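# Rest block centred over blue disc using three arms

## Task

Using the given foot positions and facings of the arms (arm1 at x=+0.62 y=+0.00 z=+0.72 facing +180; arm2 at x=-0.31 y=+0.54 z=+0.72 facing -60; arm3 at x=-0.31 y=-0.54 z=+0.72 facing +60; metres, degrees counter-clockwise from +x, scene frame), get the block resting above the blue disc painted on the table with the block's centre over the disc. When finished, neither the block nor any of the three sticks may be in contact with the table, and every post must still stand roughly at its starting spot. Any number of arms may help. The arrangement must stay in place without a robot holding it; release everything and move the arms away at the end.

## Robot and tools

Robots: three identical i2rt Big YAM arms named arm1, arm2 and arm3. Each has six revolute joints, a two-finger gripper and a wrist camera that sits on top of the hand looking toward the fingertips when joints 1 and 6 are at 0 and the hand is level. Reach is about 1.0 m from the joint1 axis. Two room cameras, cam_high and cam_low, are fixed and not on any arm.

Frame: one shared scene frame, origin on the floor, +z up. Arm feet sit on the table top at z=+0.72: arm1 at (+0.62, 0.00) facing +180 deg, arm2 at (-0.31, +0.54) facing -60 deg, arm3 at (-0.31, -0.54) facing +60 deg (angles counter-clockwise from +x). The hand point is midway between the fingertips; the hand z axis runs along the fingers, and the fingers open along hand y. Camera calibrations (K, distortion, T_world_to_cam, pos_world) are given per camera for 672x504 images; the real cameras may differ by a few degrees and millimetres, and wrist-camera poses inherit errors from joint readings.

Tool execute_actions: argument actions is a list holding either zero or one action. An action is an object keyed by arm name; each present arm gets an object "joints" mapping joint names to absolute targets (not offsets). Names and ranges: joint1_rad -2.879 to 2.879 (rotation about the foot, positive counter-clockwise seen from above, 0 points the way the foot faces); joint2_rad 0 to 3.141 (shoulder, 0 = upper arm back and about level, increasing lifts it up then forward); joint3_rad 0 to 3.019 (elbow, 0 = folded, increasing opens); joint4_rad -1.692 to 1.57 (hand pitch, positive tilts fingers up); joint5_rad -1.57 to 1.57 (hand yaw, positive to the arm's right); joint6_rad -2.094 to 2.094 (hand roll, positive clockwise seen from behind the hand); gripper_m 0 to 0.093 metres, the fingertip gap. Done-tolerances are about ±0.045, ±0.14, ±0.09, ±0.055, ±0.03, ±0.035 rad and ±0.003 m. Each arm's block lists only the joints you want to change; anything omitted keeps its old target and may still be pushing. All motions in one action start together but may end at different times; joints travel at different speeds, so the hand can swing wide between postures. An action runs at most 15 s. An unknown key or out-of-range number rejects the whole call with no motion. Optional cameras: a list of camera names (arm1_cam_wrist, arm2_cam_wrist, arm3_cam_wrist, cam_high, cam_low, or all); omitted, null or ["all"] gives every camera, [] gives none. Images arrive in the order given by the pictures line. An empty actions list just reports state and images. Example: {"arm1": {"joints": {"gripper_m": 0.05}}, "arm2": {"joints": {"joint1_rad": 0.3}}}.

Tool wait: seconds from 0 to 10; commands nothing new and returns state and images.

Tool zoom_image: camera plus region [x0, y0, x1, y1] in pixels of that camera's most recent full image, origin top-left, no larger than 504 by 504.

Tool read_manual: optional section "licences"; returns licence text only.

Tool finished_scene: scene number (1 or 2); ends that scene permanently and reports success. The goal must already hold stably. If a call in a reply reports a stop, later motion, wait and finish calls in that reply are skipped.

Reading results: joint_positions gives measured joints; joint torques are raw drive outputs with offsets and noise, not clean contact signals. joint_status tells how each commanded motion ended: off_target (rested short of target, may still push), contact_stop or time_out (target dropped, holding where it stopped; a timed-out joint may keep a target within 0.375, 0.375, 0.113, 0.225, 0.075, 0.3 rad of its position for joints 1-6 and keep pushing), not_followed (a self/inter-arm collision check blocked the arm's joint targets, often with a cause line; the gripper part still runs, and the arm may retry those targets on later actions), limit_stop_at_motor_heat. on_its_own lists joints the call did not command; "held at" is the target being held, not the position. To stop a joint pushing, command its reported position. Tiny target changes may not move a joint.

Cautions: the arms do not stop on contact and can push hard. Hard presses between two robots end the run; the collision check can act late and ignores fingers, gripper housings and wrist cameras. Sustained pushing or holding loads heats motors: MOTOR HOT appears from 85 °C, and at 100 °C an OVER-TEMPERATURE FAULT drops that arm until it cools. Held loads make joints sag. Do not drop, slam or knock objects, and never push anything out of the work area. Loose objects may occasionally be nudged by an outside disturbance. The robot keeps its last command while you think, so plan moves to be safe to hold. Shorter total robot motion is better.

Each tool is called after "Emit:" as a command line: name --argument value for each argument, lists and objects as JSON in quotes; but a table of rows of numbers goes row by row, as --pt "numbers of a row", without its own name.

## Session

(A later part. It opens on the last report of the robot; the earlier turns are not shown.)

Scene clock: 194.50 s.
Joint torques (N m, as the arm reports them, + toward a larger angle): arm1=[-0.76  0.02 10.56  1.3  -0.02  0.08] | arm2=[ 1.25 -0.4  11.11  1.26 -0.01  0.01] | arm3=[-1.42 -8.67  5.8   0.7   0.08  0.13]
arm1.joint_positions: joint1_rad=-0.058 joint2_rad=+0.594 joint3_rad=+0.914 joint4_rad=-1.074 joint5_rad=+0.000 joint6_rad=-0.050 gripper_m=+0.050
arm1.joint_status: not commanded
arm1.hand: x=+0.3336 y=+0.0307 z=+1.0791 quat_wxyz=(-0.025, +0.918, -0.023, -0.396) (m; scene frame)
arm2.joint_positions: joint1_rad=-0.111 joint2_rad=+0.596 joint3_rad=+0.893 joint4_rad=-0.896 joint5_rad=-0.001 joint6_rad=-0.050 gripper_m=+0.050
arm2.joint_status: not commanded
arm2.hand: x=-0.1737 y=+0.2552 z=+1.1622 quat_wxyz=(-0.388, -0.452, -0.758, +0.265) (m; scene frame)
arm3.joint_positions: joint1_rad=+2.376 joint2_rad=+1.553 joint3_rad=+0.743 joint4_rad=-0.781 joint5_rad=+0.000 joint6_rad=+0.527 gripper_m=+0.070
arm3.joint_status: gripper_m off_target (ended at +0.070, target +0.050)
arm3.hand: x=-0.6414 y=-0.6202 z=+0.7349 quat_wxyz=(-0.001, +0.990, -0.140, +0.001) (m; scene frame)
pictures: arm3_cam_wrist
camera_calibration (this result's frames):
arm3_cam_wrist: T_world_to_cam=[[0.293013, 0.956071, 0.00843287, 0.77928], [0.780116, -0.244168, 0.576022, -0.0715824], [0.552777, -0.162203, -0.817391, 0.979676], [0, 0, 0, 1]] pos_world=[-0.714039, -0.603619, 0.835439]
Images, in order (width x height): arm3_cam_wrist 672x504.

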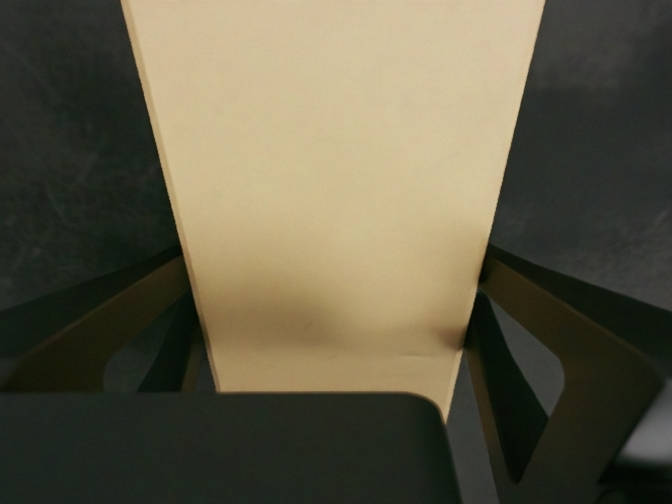

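Emit:
execute_actions --actions '[{"arm3": {"joints": {"joint1_rad": 0.048, "joint2_rad": 1.45, "joint3_rad": 1.845, "joint4_rad": -1.369}}}]' --cameras '["cam_high", "cam_low"]'

Scene clock: 198.40 s.
Joint torques (N m, as the arm reports them, + toward a larger angle): arm1=[-0.79  0.07 10.52  1.28 -0.02  0.08] | arm2=[ 1.7  -0.58 11.14  1.29  0.01  0.02] | arm3=[  0.39 -15.8   13.38   1.    -0.05   0.1 ]
arm1.joint_positions: joint1_rad=-0.058 joint2_rad=+0.594 joint3_rad=+0.914 joint4_rad=-1.074 joint5_rad=+0.000 joint6_rad=-0.050 gripper_m=+0.050
arm1.joint_status: not commanded
arm1.hand: x=+0.3336 y=+0.0307 z=+1.0791 quat_wxyz=(-0.025, +0.918, -0.023, -0.396) (m; scene frame)
arm2.joint_positions: joint1_rad=-0.111 joint2_rad=+0.596 joint3_rad=+0.893 joint4_rad=-0.896 joint5_rad=-0.001 joint6_rad=-0.050 gripper_m=+0.050
arm2.joint_status: not commanded
arm2.hand: x=-0.1737 y=+0.2552 z=+1.1622 quat_wxyz=(-0.388, -0.452, -0.758, +0.265) (m; scene frame)
arm3.joint_positions: joint1_rad=+0.040 joint2_rad=+1.507 joint3_rad=+1.773 joint4_rad=-1.369 joint5_rad=+0.002 joint6_rad=+0.528 gripper_m=+0.070
arm3.joint_status: all done
arm3.hand: x=-0.0330 y=-0.0629 z=+1.1295 quat_wxyz=(-0.156, +0.251, -0.941, -0.165) (m; scene frame)
pictures: cam_high, cam_low
Images, in order (width x height): cam_high 672x504, cam_low 672x504.

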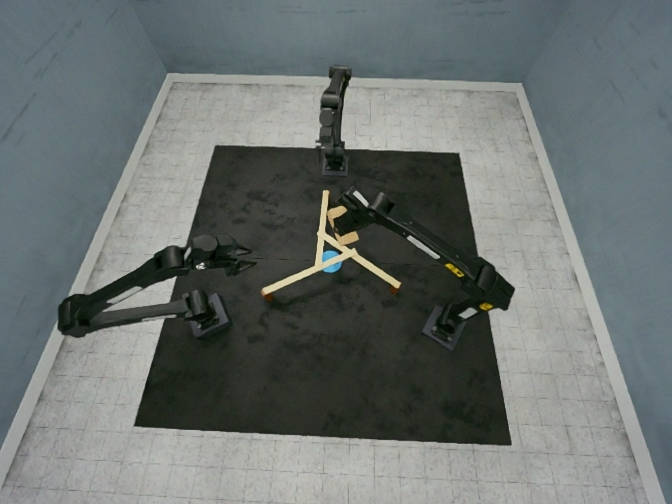

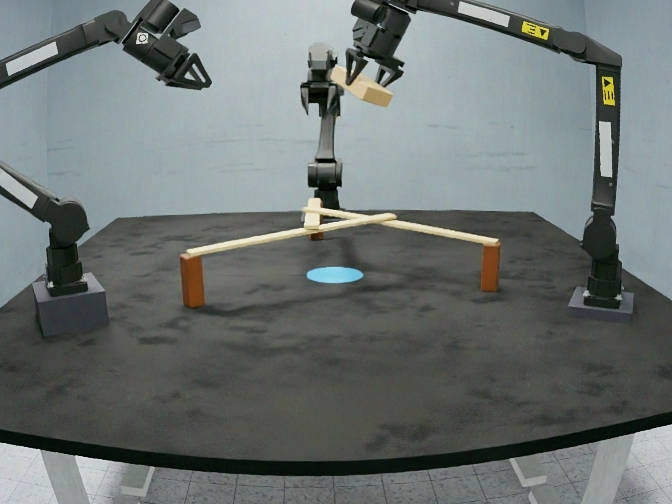

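Emit:
execute_actions --actions '[{"arm3": {"joints": {"joint2_rad": 1.85, "joint3_rad": 1.862}}}]' --cameras '["cam_high", "cam_low"]'

Scene clock: 200.40 s.
Joint torques (N m, as the arm reports them, + toward a larger angle): arm1=[-0.73 -0.05 10.53  1.29 -0.02  0.09] | arm2=[ 1.18 -1.08 11.17  1.22  0.03  0.03] | arm3=[  0.31 -20.92  10.64   0.57  -0.03   0.14]
arm1.joint_positions: joint1_rad=-0.058 joint2_rad=+0.594 joint3_rad=+0.914 joint4_rad=-1.074 joint5_rad=+0.000 joint6_rad=-0.050 gripper_m=+0.050
arm1.joint_status: not commanded
arm1.hand: x=+0.3336 y=+0.0307 z=+1.0791 quat_wxyz=(-0.025, +0.918, -0.023, -0.396) (m; scene frame)
arm2.joint_positions: joint1_rad=-0.111 joint2_rad=+0.596 joint3_rad=+0.893 joint4_rad=-0.896 joint5_rad=-0.001 joint6_rad=-0.050 gripper_m=+0.050
arm2.joint_status: not commanded
arm2.hand: x=-0.1737 y=+0.2552 z=+1.1622 quat_wxyz=(-0.388, -0.452, -0.758, +0.265) (m; scene frame)
arm3.joint_positions: joint1_rad=+0.040 joint2_rad=+1.907 joint3_rad=+1.824 joint4_rad=-1.371 joint5_rad=+0.002 joint6_rad=+0.528 gripper_m=+0.070
arm3.joint_status: all done
arm3.hand: x=+0.0010 y=+0.0018 z=+0.9245 quat_wxyz=(-0.034, +0.258, -0.965, -0.041) (m; scene frame)
pictures: cam_high, cam_low
Images, in order (width x height): cam_high 672x504, cam_low 672x504.

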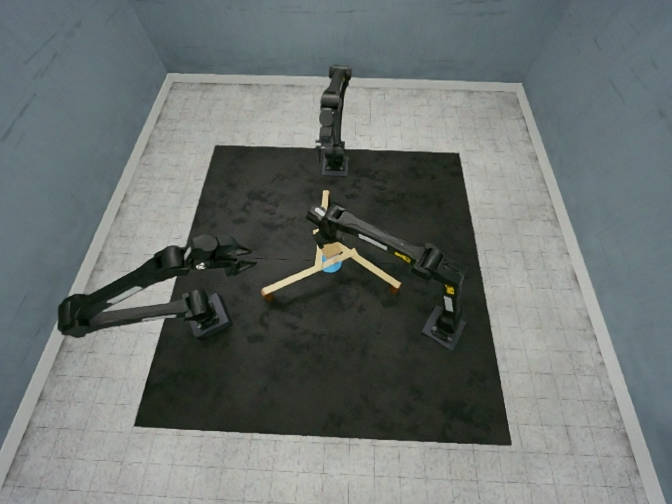

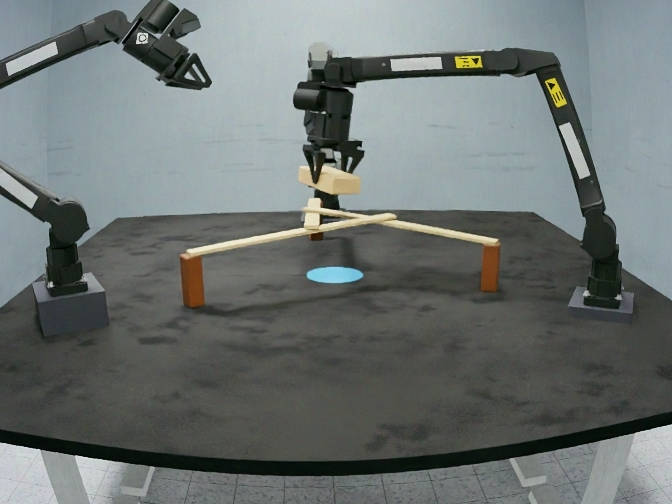

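Emit:
zoom_image --camera "cam_low" --region '[270, 140, 410, 290]'

Emit:
zoom_image --camera "cam_high" --region '[280, 190, 400, 290]'

Region (270, 140, 410, 290) of cam_low's 672x504 image, scaled by 3.360, with more detail than that image has; it fills the left 470 columns of this view, and the rest is white.

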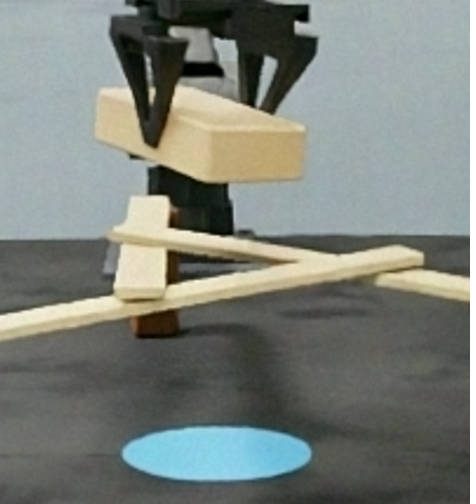

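Region (280, 190, 400, 290) of cam_high's 672x504 image, scaled by 4.200, with more detail than that image has.

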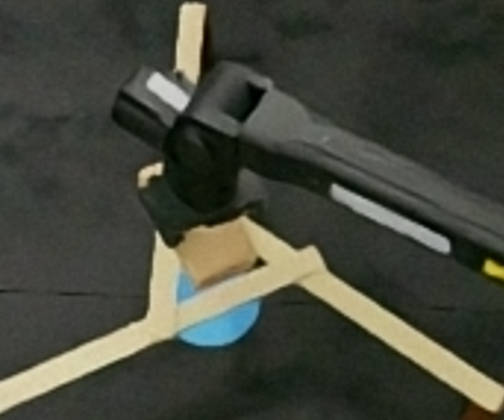

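Emit:
execute_actions --actions '[{"arm3": {"joints": {"joint2_rad": 1.882, "joint3_rad": 1.777, "joint4_rad": -1.332}}}]' --cameras '["cam_high", "cam_low"]'

Scene clock: 206.90 s.
Joint torques (N m, as the arm reports them, + toward a larger angle): arm1=[-0.73  0.02 10.53  1.29 -0.02  0.08] | arm2=[ 1.24 -0.62 11.21  1.24  0.05  0.03] | arm3=[  0.47 -18.55   8.8    0.87  -0.02   0.11]
arm1.joint_positions: joint1_rad=-0.058 joint2_rad=+0.594 joint3_rad=+0.914 joint4_rad=-1.074 joint5_rad=+0.000 joint6_rad=-0.050 gripper_m=+0.050
arm1.joint_status: not commanded
arm1.hand: x=+0.3336 y=+0.0307 z=+1.0791 quat_wxyz=(-0.025, +0.918, -0.023, -0.396) (m; scene frame)
arm2.joint_positions: joint1_rad=-0.111 joint2_rad=+0.596 joint3_rad=+0.893 joint4_rad=-0.896 joint5_rad=-0.001 joint6_rad=-0.050 gripper_m=+0.050
arm2.joint_status: not commanded
arm2.hand: x=-0.1737 y=+0.2552 z=+1.1622 quat_wxyz=(-0.388, -0.452, -0.758, +0.265) (m; scene frame)
arm3.joint_positions: joint1_rad=+0.040 joint2_rad=+1.907 joint3_rad=+1.760 joint4_rad=-1.343 joint5_rad=+0.002 joint6_rad=+0.528 gripper_m=+0.070
arm3.joint_status: all done
arm3.hand: x=-0.0052 y=-0.0084 z=+0.8996 quat_wxyz=(-0.021, +0.259, -0.965, -0.029) (m; scene frame)
pictures: cam_high, cam_low
Images, in order (width x height): cam_high 672x504, cam_low 672x504.

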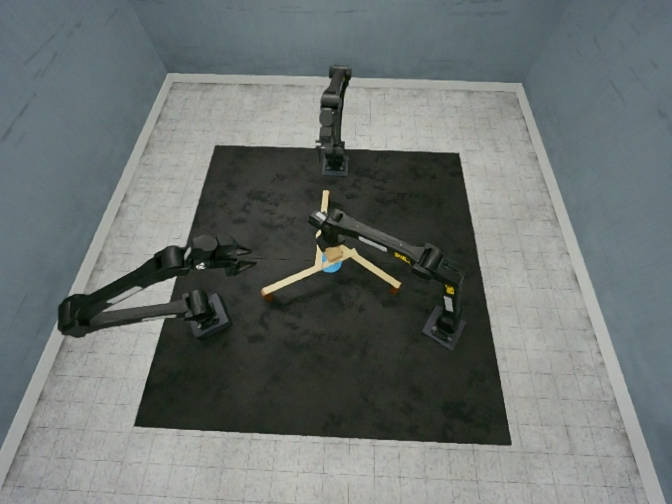

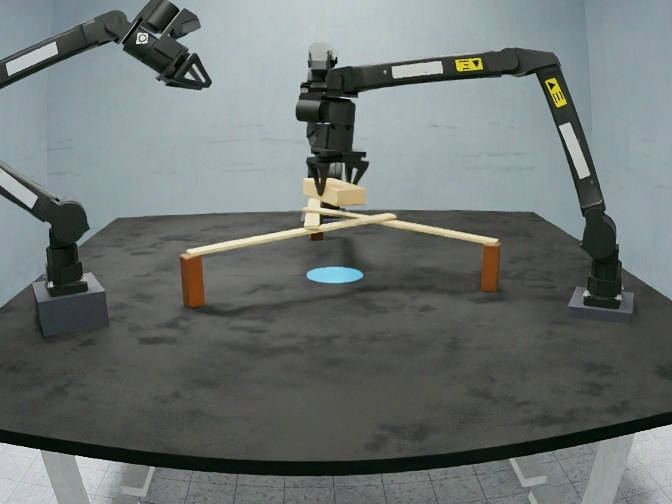

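Emit:
execute_actions --actions '[{"arm3": {"joints": {"joint2_rad": 1.924}}}]' --cameras '["cam_high", "cam_low"]'

Scene clock: 208.23 s.
Joint torques (N m, as the arm reports them, + toward a larger angle): arm1=[-0.72  0.08 10.55  1.28 -0.02  0.08] | arm2=[ 1.09 -0.88 11.24  1.17  0.02  0.03] | arm3=[  0.61 -17.07   8.81   0.87  -0.03   0.13]
arm1.joint_positions: joint1_rad=-0.058 joint2_rad=+0.594 joint3_rad=+0.914 joint4_rad=-1.074 joint5_rad=+0.000 joint6_rad=-0.050 gripper_m=+0.050
arm1.joint_status: not commanded
arm1.hand: x=+0.3336 y=+0.0307 z=+1.0791 quat_wxyz=(-0.025, +0.918, -0.023, -0.396) (m; scene frame)
arm2.joint_positions: joint1_rad=-0.111 joint2_rad=+0.596 joint3_rad=+0.893 joint4_rad=-0.896 joint5_rad=-0.001 joint6_rad=-0.050 gripper_m=+0.050
arm2.joint_status: not commanded
arm2.hand: x=-0.1737 y=+0.2552 z=+1.1622 quat_wxyz=(-0.388, -0.452, -0.758, +0.265) (m; scene frame)
arm3.joint_positions: joint1_rad=+0.040 joint2_rad=+1.924 joint3_rad=+1.760 joint4_rad=-1.343 joint5_rad=+0.002 joint6_rad=+0.528 gripper_m=+0.070
arm3.joint_status: all done
arm3.hand: x=-0.0051 y=-0.0080 z=+0.8898 quat_wxyz=(-0.015, +0.259, -0.966, -0.023) (m; scene frame)
pictures: cam_high, cam_low
Images, in order (width x height): cam_high 672x504, cam_low 672x504.

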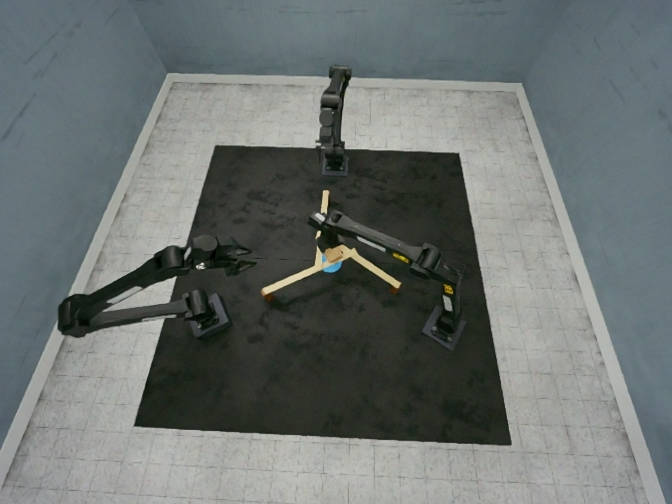

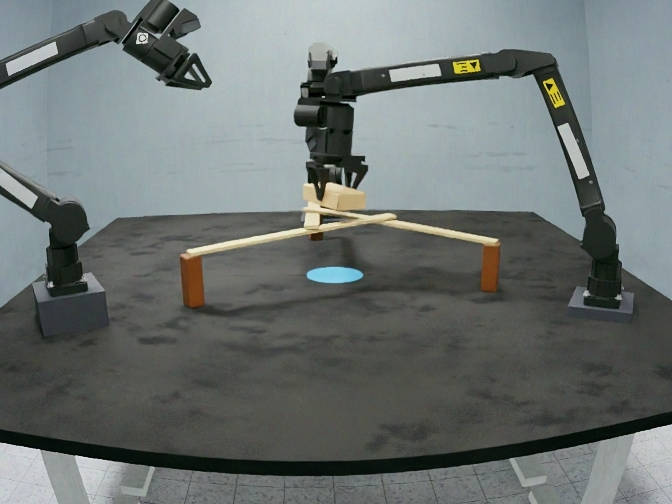

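Emit:
execute_actions --actions '[{"arm3": {"joints": {"joint2_rad": 1.956}}}]' --cameras '["cam_high", "cam_low"]'

Scene clock: 209.13 s.
Joint torques (N m, as the arm reports them, + toward a larger angle): arm1=[-0.72  0.02 10.52  1.29 -0.02  0.08] | arm2=[ 1.39 -0.57 11.23  1.1  -0.01  0.05] | arm3=[  0.31 -17.53   8.69   0.79  -0.01   0.12]
arm1.joint_positions: joint1_rad=-0.058 joint2_rad=+0.594 joint3_rad=+0.914 joint4_rad=-1.074 joint5_rad=+0.000 joint6_rad=-0.050 gripper_m=+0.050
arm1.joint_status: not commanded
arm1.hand: x=+0.3336 y=+0.0307 z=+1.0791 quat_wxyz=(-0.025, +0.918, -0.023, -0.396) (m; scene frame)
arm2.joint_positions: joint1_rad=-0.111 joint2_rad=+0.596 joint3_rad=+0.893 joint4_rad=-0.896 joint5_rad=-0.001 joint6_rad=-0.050 gripper_m=+0.050
arm2.joint_status: not commanded
arm2.hand: x=-0.1737 y=+0.2552 z=+1.1622 quat_wxyz=(-0.388, -0.452, -0.758, +0.265) (m; scene frame)
arm3.joint_positions: joint1_rad=+0.040 joint2_rad=+1.962 joint3_rad=+1.760 joint4_rad=-1.343 joint5_rad=+0.002 joint6_rad=+0.528 gripper_m=+0.070
arm3.joint_status: all done
arm3.hand: x=-0.0052 y=-0.0076 z=+0.8673 quat_wxyz=(-0.002, +0.259, -0.966, -0.009) (m; scene frame)
pictures: cam_high, cam_low
Images, in order (width x height): cam_high 672x504, cam_low 672x504.

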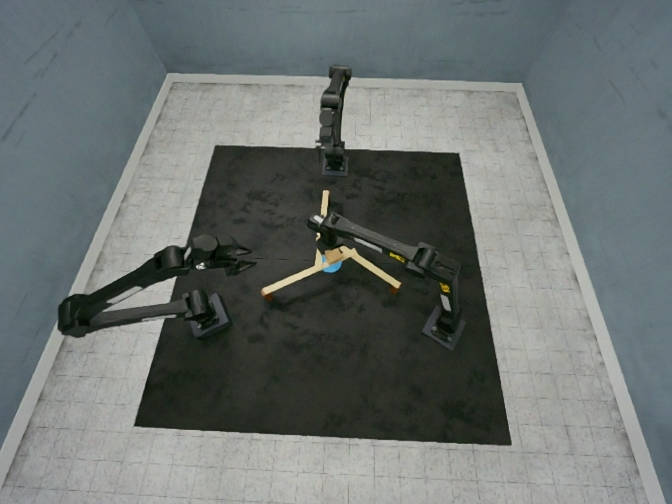

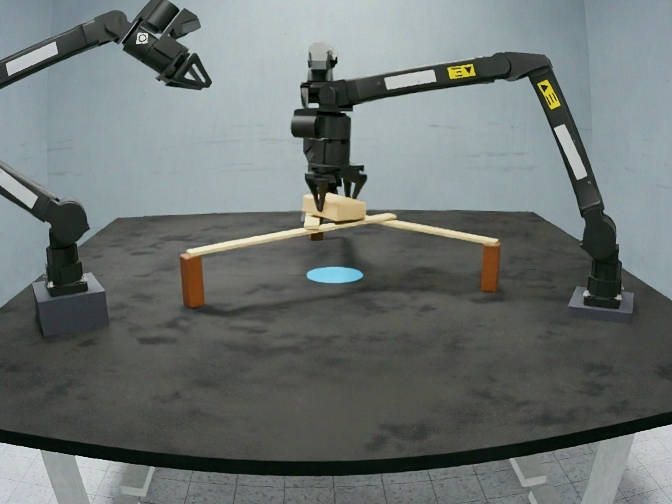

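Emit:
zoom_image --camera "cam_low" --region '[285, 170, 405, 250]'

Region (285, 170, 405, 250) of cam_low's 672x504 image, scaled by 4.200, with more detail than that image has.

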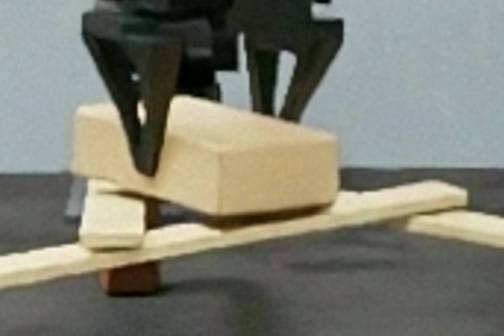

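Emit:
execute_actions --actions '[{"arm3": {"joints": {"joint2_rad": 1.974}}}]' --cameras '["cam_low"]'

Scene clock: 210.20 s.
Joint torques (N m, as the arm reports them, + toward a larger angle): arm1=[-0.77  0.04 10.55  1.29 -0.02  0.08] | arm2=[ 1.37 -0.64 11.21  1.29  0.01  0.03] | arm3=[  0.47 -16.97   8.67   0.79  -0.04   0.13]
arm1.joint_positions: joint1_rad=-0.058 joint2_rad=+0.594 joint3_rad=+0.914 joint4_rad=-1.074 joint5_rad=+0.000 joint6_rad=-0.050 gripper_m=+0.050
arm1.joint_status: not commanded
arm1.hand: x=+0.3336 y=+0.0307 z=+1.0791 quat_wxyz=(-0.025, +0.918, -0.023, -0.396) (m; scene frame)
arm2.joint_positions: joint1_rad=-0.111 joint2_rad=+0.596 joint3_rad=+0.893 joint4_rad=-0.896 joint5_rad=-0.001 joint6_rad=-0.050 gripper_m=+0.050
arm2.joint_status: not commanded
arm2.hand: x=-0.1737 y=+0.2552 z=+1.1622 quat_wxyz=(-0.388, -0.452, -0.758, +0.265) (m; scene frame)
arm3.joint_positions: joint1_rad=+0.040 joint2_rad=+1.968 joint3_rad=+1.760 joint4_rad=-1.343 joint5_rad=+0.002 joint6_rad=+0.528 gripper_m=+0.070
arm3.joint_status: all done
arm3.hand: x=-0.0052 y=-0.0075 z=+0.8638 quat_wxyz=(+0.000, +0.259, -0.966, -0.007) (m; scene frame)
pictures: cam_low
Images, in order (width x height): cam_low 672x504.

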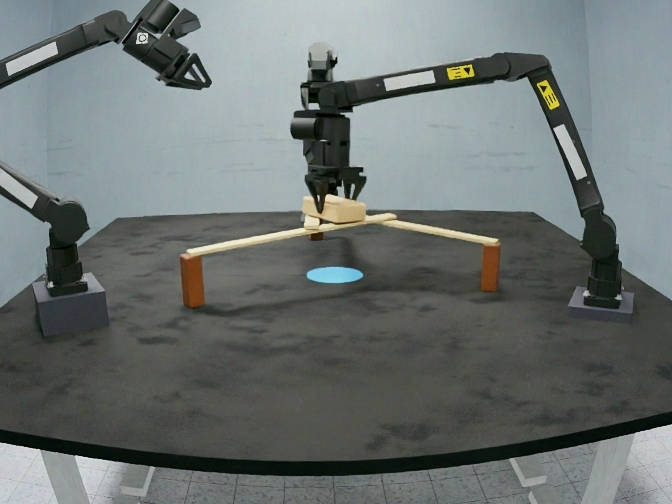

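Emit:
zoom_image --camera "cam_low" --region '[285, 170, 405, 250]'

Region (285, 170, 405, 250) of cam_low's 672x504 image, scaled by 4.200, with more detail than that image has.

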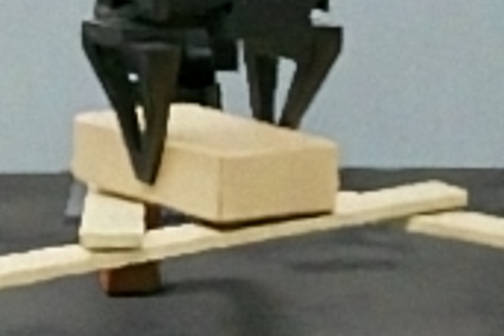

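Emit:
execute_actions --actions '[{"arm3": {"joints": {"gripper_m": 0.09}}}]' --cameras '["cam_low"]'

Scene clock: 210.97 s.
Joint torques (N m, as the arm reports them, + toward a larger angle): arm1=[-0.78 -0.01 10.53  1.28 -0.01  0.08] | arm2=[ 1.31 -0.98 11.2   1.26  0.01  0.02] | arm3=[  0.63 -16.83   8.68   0.76   0.     0.12]
arm1.joint_positions: joint1_rad=-0.058 joint2_rad=+0.594 joint3_rad=+0.914 joint4_rad=-1.074 joint5_rad=+0.000 joint6_rad=-0.050 gripper_m=+0.050
arm1.joint_status: not commanded
arm1.hand: x=+0.3336 y=+0.0307 z=+1.0791 quat_wxyz=(-0.025, +0.918, -0.023, -0.396) (m; scene frame)
arm2.joint_positions: joint1_rad=-0.111 joint2_rad=+0.596 joint3_rad=+0.893 joint4_rad=-0.896 joint5_rad=-0.001 joint6_rad=-0.050 gripper_m=+0.050
arm2.joint_status: not commanded
arm2.hand: x=-0.1737 y=+0.2552 z=+1.1622 quat_wxyz=(-0.388, -0.452, -0.758, +0.265) (m; scene frame)
arm3.joint_positions: joint1_rad=+0.040 joint2_rad=+1.968 joint3_rad=+1.760 joint4_rad=-1.342 joint5_rad=+0.002 joint6_rad=+0.528 gripper_m=+0.090
arm3.joint_status: all done
arm3.hand: x=-0.0054 y=-0.0072 z=+0.8638 quat_wxyz=(+0.000, +0.259, -0.966, -0.007) (m; scene frame)
pictures: cam_low
Images, in order (width x height): cam_low 672x504.

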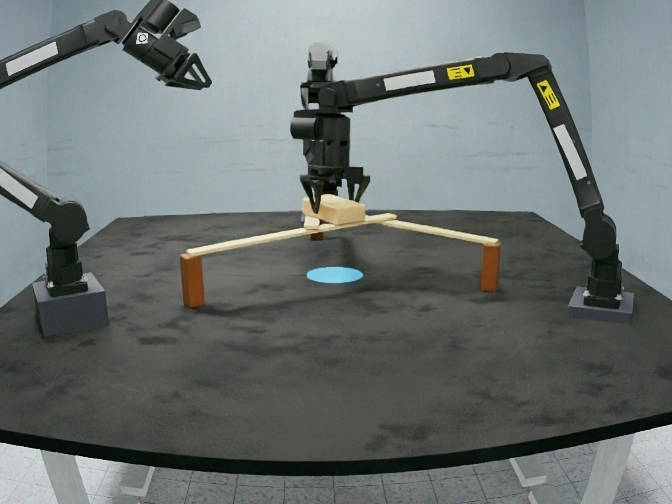

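Emit:
execute_actions --actions '[{"arm3": {"joints": {"joint2_rad": 1.3}}}]' --cameras '["cam_low", "cam_high"]'

Scene clock: 212.87 s.
Joint torques (N m, as the arm reports them, + toward a larger angle): arm1=[-0.69  0.02 10.52  1.26 -0.02  0.09] | arm2=[ 0.89 -0.33 11.24  1.11 -0.01  0.01] | arm3=[ 0.2  -8.86  8.24  1.68 -0.01  0.09]
arm1.joint_positions: joint1_rad=-0.058 joint2_rad=+0.594 joint3_rad=+0.914 joint4_rad=-1.074 joint5_rad=+0.000 joint6_rad=-0.050 gripper_m=+0.050
arm1.joint_status: not commanded
arm1.hand: x=+0.3336 y=+0.0307 z=+1.0791 quat_wxyz=(-0.025, +0.918, -0.023, -0.396) (m; scene frame)
arm2.joint_positions: joint1_rad=-0.111 joint2_rad=+0.596 joint3_rad=+0.893 joint4_rad=-0.896 joint5_rad=-0.001 joint6_rad=-0.050 gripper_m=+0.050
arm2.joint_status: not commanded
arm2.hand: x=-0.1737 y=+0.2552 z=+1.1622 quat_wxyz=(-0.388, -0.452, -0.758, +0.265) (m; scene frame)
arm3.joint_positions: joint1_rad=+0.040 joint2_rad=+1.310 joint3_rad=+1.770 joint4_rad=-1.338 joint5_rad=+0.002 joint6_rad=+0.528 gripper_m=+0.090
arm3.joint_status: all done
arm3.hand: x=-0.0593 y=-0.1111 z=+1.2306 quat_wxyz=(-0.232, +0.242, -0.911, -0.241) (m; scene frame)
pictures: cam_high, cam_low
Images, in order (width x height): cam_high 672x504, cam_low 672x504.

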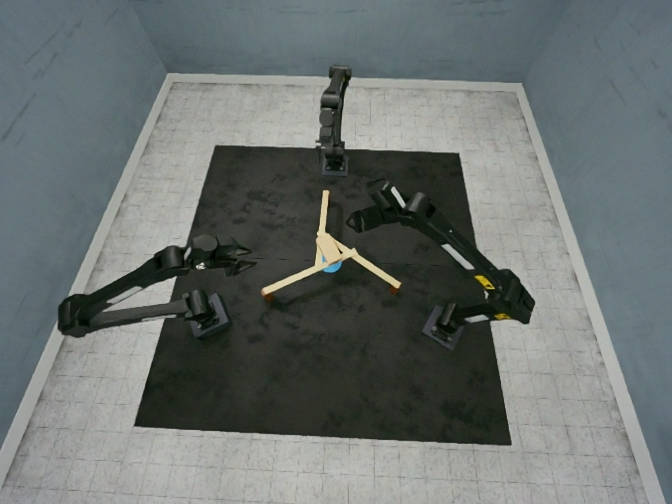

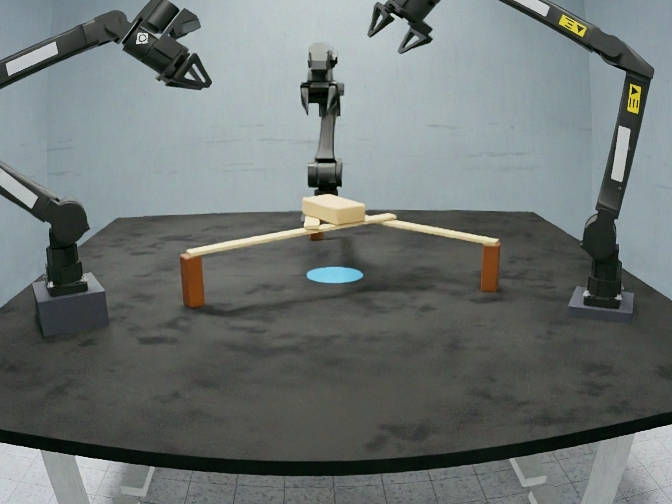

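The block rests stably on the frame over the disc, and all arms are clear.

Emit:
finished_scene --scene 1

The scene is finished: the task was done.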